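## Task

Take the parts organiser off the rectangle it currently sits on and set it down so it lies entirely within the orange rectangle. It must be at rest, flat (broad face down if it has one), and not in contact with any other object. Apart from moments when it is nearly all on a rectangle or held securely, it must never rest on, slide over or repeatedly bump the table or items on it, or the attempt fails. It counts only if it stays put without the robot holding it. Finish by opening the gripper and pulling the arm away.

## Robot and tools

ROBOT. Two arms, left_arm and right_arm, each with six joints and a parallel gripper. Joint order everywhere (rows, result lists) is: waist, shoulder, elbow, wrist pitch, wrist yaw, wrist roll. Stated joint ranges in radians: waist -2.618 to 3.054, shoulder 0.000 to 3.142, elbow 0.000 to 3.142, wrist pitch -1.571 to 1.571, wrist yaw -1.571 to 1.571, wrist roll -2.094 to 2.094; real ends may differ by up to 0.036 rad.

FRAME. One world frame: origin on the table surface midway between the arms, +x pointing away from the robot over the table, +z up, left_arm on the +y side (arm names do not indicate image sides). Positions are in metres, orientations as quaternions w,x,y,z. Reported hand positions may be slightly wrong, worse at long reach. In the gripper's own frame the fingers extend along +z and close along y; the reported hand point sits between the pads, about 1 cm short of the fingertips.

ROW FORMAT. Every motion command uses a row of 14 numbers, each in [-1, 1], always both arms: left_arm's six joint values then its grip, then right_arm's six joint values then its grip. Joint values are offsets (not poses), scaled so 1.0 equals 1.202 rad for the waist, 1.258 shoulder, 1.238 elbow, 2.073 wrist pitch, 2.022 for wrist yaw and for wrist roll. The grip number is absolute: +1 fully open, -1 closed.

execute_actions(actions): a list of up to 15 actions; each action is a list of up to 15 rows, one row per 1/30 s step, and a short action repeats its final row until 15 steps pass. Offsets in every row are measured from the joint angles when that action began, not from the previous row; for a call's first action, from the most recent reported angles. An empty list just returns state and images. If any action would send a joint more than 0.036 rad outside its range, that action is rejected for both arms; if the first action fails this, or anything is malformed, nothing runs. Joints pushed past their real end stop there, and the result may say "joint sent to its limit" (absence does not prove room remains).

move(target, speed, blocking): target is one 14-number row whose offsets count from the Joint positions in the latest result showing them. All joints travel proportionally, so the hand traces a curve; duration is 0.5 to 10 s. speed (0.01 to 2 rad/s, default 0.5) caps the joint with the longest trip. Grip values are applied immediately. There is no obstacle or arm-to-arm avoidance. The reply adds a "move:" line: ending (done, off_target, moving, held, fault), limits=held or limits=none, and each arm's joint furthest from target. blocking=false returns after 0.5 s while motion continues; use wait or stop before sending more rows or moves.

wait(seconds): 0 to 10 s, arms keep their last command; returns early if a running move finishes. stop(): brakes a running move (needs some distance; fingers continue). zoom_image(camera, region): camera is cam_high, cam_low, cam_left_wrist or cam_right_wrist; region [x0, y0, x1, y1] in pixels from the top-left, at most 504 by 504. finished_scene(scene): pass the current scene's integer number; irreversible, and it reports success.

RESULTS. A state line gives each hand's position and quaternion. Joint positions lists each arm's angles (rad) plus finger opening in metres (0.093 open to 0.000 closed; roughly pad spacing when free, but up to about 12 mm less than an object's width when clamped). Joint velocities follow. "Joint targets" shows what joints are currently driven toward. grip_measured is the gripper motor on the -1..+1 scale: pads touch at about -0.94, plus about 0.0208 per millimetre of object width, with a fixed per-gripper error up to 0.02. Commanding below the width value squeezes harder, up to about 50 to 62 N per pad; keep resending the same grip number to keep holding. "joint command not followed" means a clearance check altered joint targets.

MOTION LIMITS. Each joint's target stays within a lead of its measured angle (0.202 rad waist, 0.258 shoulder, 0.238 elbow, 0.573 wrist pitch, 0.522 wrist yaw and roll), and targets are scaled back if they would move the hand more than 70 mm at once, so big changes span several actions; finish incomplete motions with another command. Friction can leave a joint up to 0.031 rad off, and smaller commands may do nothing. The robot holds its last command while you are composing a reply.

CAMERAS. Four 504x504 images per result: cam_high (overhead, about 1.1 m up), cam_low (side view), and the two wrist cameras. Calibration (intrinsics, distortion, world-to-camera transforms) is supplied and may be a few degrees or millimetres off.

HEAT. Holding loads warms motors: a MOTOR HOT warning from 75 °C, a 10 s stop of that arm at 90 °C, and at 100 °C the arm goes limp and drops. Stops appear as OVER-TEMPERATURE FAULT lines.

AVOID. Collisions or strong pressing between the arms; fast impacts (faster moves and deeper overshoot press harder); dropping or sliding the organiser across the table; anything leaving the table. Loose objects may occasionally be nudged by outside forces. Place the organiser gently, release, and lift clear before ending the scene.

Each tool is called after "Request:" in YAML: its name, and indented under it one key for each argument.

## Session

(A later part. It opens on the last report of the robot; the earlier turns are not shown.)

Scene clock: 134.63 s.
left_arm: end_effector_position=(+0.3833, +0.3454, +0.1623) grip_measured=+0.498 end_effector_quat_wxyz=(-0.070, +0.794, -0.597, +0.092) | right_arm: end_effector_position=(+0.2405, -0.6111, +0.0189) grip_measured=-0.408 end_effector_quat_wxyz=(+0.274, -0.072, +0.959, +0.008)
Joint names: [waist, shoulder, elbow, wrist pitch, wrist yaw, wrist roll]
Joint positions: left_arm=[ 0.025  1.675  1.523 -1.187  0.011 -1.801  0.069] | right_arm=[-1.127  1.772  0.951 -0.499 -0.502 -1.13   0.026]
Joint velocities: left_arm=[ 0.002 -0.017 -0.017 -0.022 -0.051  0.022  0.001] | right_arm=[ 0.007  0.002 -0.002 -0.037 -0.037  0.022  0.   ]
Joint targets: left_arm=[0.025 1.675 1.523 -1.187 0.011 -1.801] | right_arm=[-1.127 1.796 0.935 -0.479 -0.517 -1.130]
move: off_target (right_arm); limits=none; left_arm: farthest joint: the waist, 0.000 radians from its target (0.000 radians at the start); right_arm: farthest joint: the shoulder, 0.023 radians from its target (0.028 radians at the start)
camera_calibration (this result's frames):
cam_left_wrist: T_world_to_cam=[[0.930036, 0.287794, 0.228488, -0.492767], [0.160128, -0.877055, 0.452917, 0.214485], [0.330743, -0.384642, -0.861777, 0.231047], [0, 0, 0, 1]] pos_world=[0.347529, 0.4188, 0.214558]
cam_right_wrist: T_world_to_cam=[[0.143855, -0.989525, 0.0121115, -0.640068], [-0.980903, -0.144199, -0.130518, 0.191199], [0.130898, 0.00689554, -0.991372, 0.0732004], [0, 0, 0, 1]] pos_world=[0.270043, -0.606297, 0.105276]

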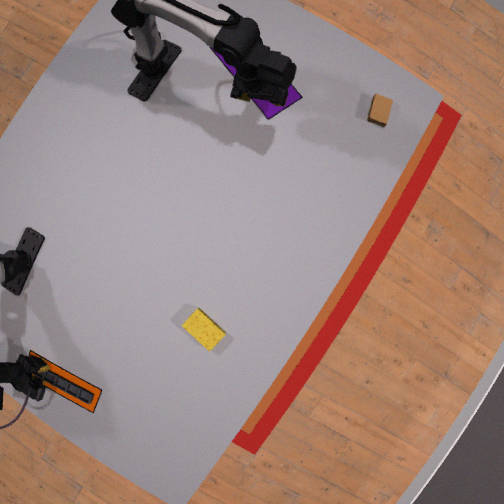

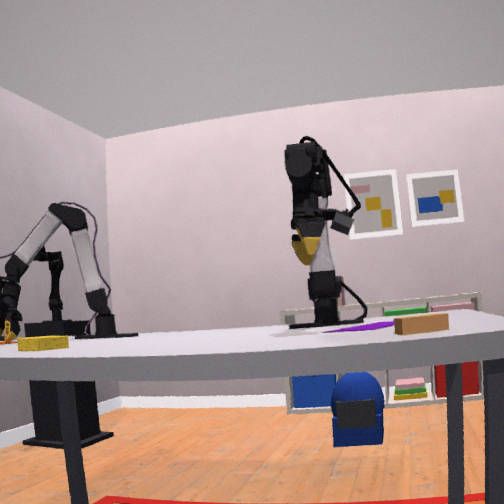

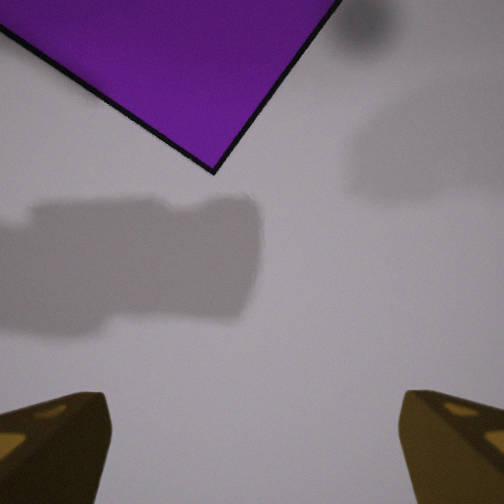

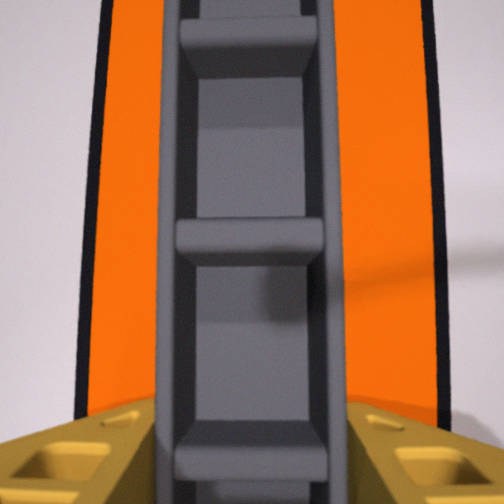

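A bit lower, release, lift.

Request:
move:
  target: [0,0,0,0,0,0,0.5,0,0.03,-0.012,0.01,-0.008,0,-0.7]
  speed: 0.05

Request:
execute_actions:
  actions:
    - [[0,0,0,0,0,0,0.5,0,0,0,0,0,0,0.6]]
    - [[0,0,0,0,0,0,0.5,0,0,0,0,0,0,0.6]]

Request:
move:
  target: [0,0,0,0,0,0,0.5,0,-0.15,0.2,-0.21,0,0,0.6]
  speed: 0.5

Scene clock: 138.10 s.
left_arm: end_effector_position=(+0.3833, +0.3454, +0.1623) grip_measured=+0.498 end_effector_quat_wxyz=(-0.070, +0.794, -0.597, +0.092) | right_arm: end_effector_position=(+0.2405, -0.6111, +0.0189) grip_measured=-0.408 end_effector_quat_wxyz=(+0.274, -0.072, +0.959, +0.008)
Joint names: [waist, shoulder, elbow, wrist pitch, wrist yaw, wrist roll]
Joint positions: left_arm=[ 0.025  1.675  1.523 -1.187  0.011 -1.801  0.069] | right_arm=[-1.127  1.772  0.951 -0.499 -0.502 -1.13   0.026]
Joint velocities: left_arm=[-0.002  0.007  0.002 -0.007 -0.022 -0.051  0.   ] | right_arm=[ 0.007 -0.002  0.002 -0.022 -0.037  0.007 -0.   ]
Joint targets: left_arm=[0.025 1.675 1.523 -1.187 0.011 -1.801] | right_arm=[-1.127 1.810 0.936 -0.478 -0.518 -1.130]
move: off_target (right_arm); limits=none; left_arm: farthest joint: the waist, 0.000 radians from its target (0.000 radians at the start); right_arm: farthest joint: the shoulder, 0.037 radians from its target (0.037 radians at the start)
camera_calibration (this result's frames):
cam_left_wrist: T_world_to_cam=[[0.930036, 0.287794, 0.228488, -0.492767], [0.160128, -0.877055, 0.452917, 0.214485], [0.330743, -0.384642, -0.861777, 0.231047], [0, 0, 0, 1]] pos_world=[0.347529, 0.4188, 0.214558]
cam_right_wrist: T_world_to_cam=[[0.143855, -0.989525, 0.0121115, -0.640068], [-0.980903, -0.144199, -0.130518, 0.191199], [0.130898, 0.00689554, -0.991372, 0.0732004], [0, 0, 0, 1]] pos_world=[0.270043, -0.606297, 0.105276]

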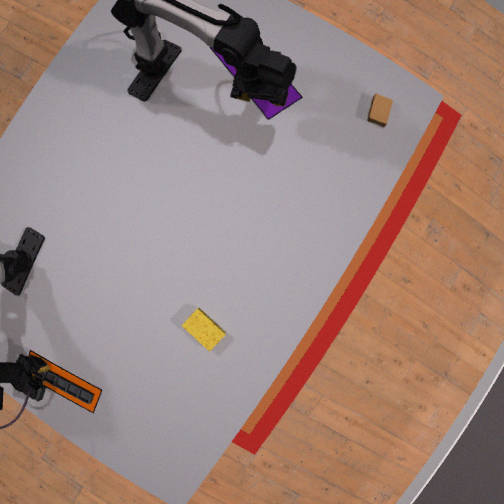

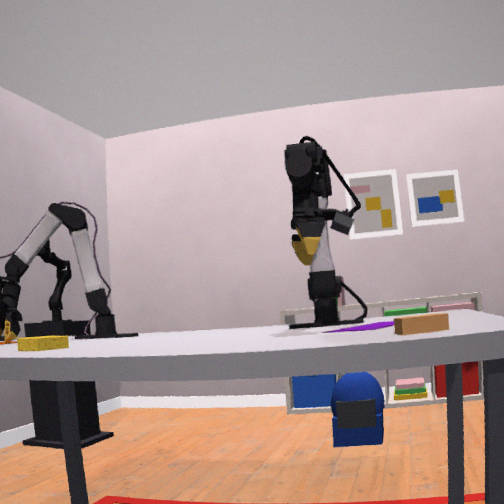

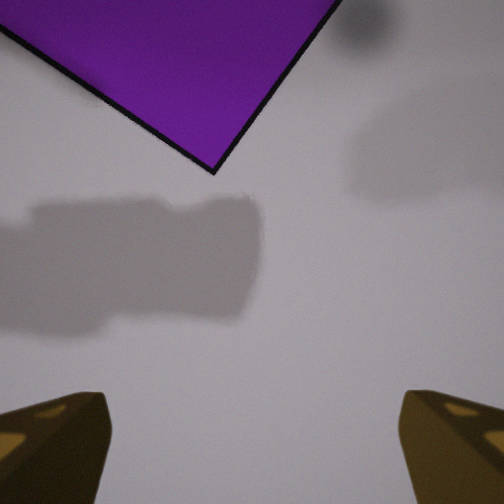

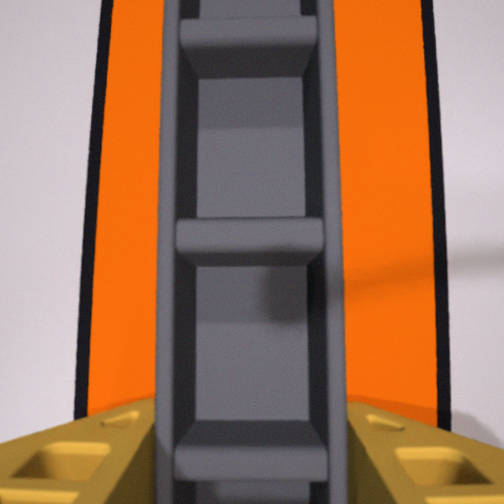

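Scene clock: 139.10 s.
left_arm: end_effector_position=(+0.3833, +0.3454, +0.1623) grip_measured=+0.498 end_effector_quat_wxyz=(-0.070, +0.794, -0.597, +0.092) | right_arm: end_effector_position=(+0.2416, -0.6099, +0.0196) grip_measured=+0.599 end_effector_quat_wxyz=(+0.279, -0.072, +0.958, +0.011)
Joint names: [waist, shoulder, elbow, wrist pitch, wrist yaw, wrist roll]
Joint positions: left_arm=[ 0.025  1.675  1.523 -1.187  0.011 -1.801  0.069] | right_arm=[-1.127  1.772  0.951 -0.501 -0.513 -1.13   0.074]
Joint velocities: left_arm=[-0.012 -0.012 -0.012  0.007 -0.007 -0.037 -0.001] | right_arm=[-0.012 -0.007 -0.007 -0.037 -0.022  0.066 -0.   ]
Joint targets: left_arm=[0.025 1.675 1.523 -1.187 0.011 -1.801] | right_arm=[-1.127 1.772 0.951 -0.501 -0.512 -1.130]
camera_calibration (this result's frames):
cam_left_wrist: T_world_to_cam=[[0.930036, 0.287794, 0.228488, -0.492767], [0.160128, -0.877055, 0.452917, 0.214485], [0.330743, -0.384642, -0.861777, 0.231047], [0, 0, 0, 1]] pos_world=[0.347529, 0.4188, 0.214558]
cam_right_wrist: T_world_to_cam=[[0.146385, -0.989204, 0.0068512, -0.639301], [-0.979416, -0.145903, -0.139487, 0.191325], [0.13898, 0.0137086, -0.9902, 0.0759861], [0, 0, 0, 1]] pos_world=[0.27041, -0.605526, 0.106309]

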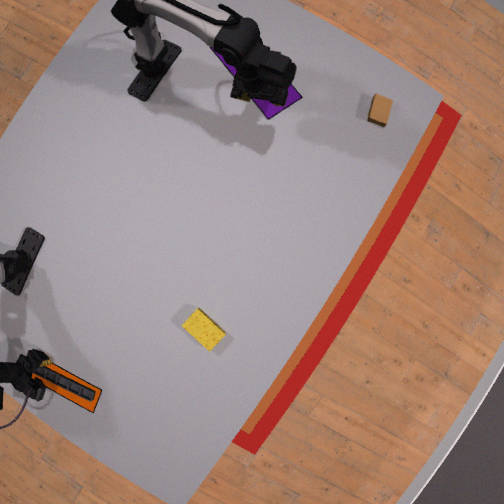

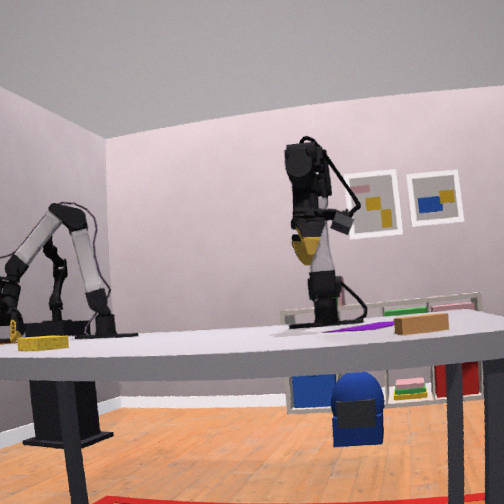

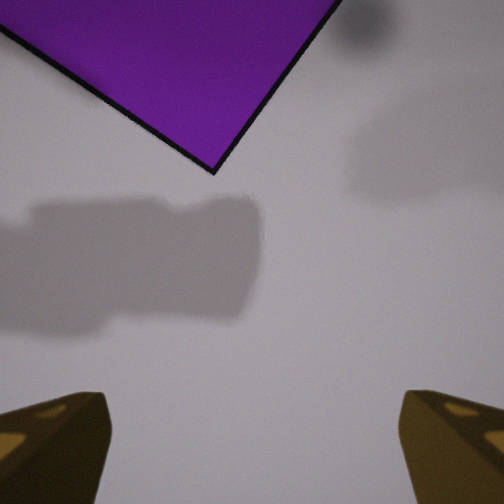

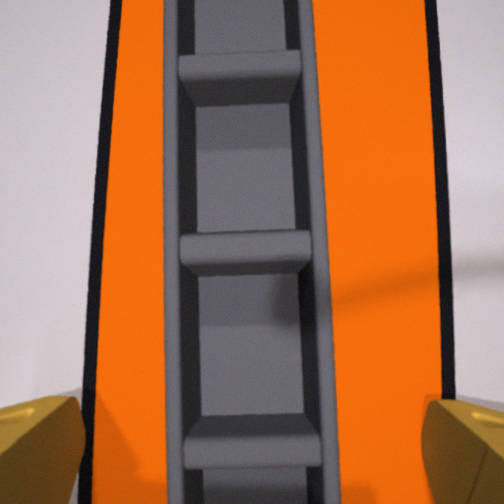

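Scene clock: 140.77 s.
left_arm: end_effector_position=(+0.3833, +0.3454, +0.1623) grip_measured=+0.498 end_effector_quat_wxyz=(-0.070, +0.794, -0.597, +0.092) | right_arm: end_effector_position=(+0.2358, -0.5999, +0.1186) grip_measured=+0.599 end_effector_quat_wxyz=(+0.275, -0.070, +0.959, +0.018)
Joint names: [waist, shoulder, elbow, wrist pitch, wrist yaw, wrist roll]
Joint positions: left_arm=[ 0.025  1.675  1.523 -1.187  0.011 -1.801  0.069] | right_arm=[-1.127  1.599  1.184 -0.925 -0.512 -1.13   0.074]
Joint velocities: left_arm=[-0.007 -0.022  0.022 -0.037 -0.037  0.037  0.   ] | right_arm=[-0.002 -0.007  0.002  0.022 -0.037 -0.081  0.   ]
Joint targets: left_arm=[0.025 1.675 1.523 -1.187 0.011 -1.801] | right_arm=[-1.127 1.584 1.198 -0.936 -0.513 -1.130]
move: done; limits=none; left_arm: farthest joint: the waist, 0.000 radians from its target (0.000 radians at the start); right_arm: farthest joint: the shoulder, 0.016 radians from its target (0.189 radians at the start)
camera_calibration (this result's frames):
cam_left_wrist: T_world_to_cam=[[0.930036, 0.287794, 0.228488, -0.492767], [0.160128, -0.877055, 0.452917, 0.214485], [0.330743, -0.384642, -0.861777, 0.231047], [0, 0, 0, 1]] pos_world=[0.347529, 0.4188, 0.214558]
cam_right_wrist: T_world_to_cam=[[0.146284, -0.989199, -0.00931262, -0.627368], [-0.980672, -0.143774, -0.132707, 0.201639], [0.129935, 0.0285457, -0.991112, 0.185794], [0, 0, 0, 1]] pos_world=[0.265375, -0.596905, 0.205059]

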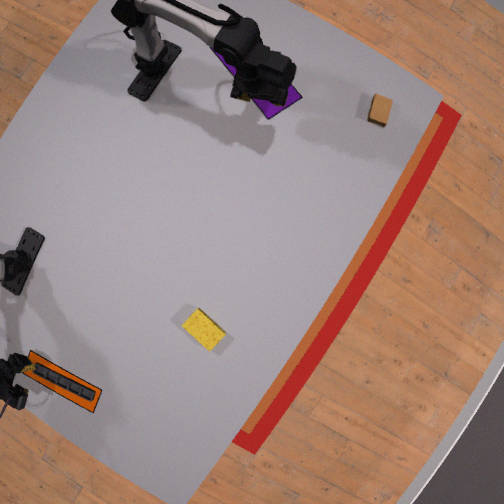

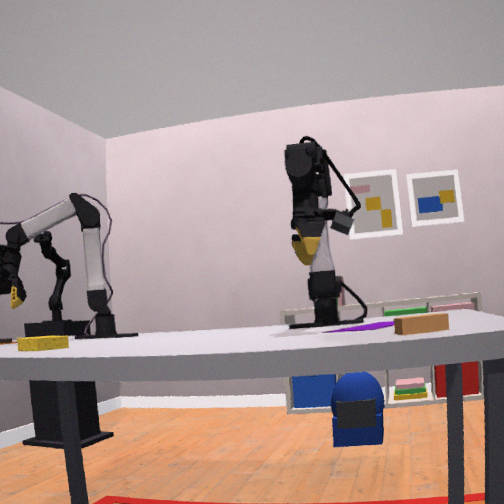

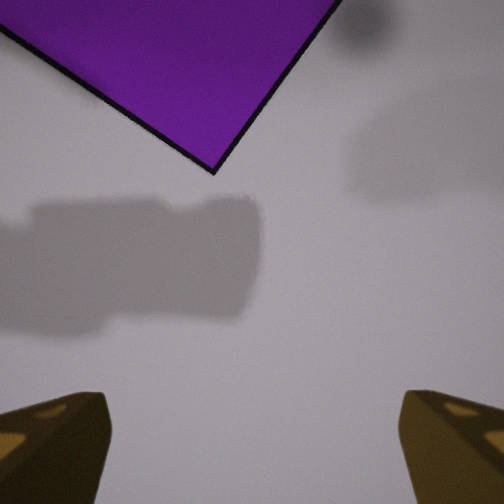

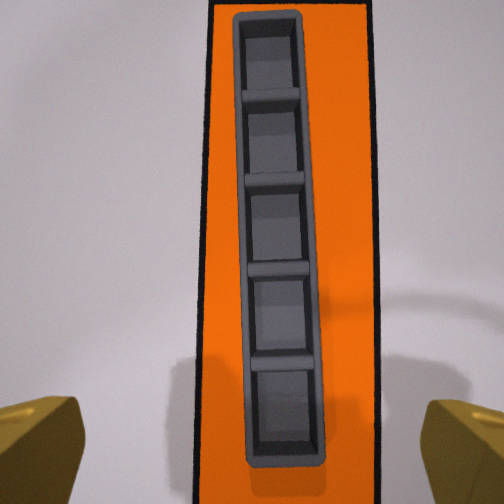

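Request:
finished_scene:
  scene: 1

The scene is finished: the task was done.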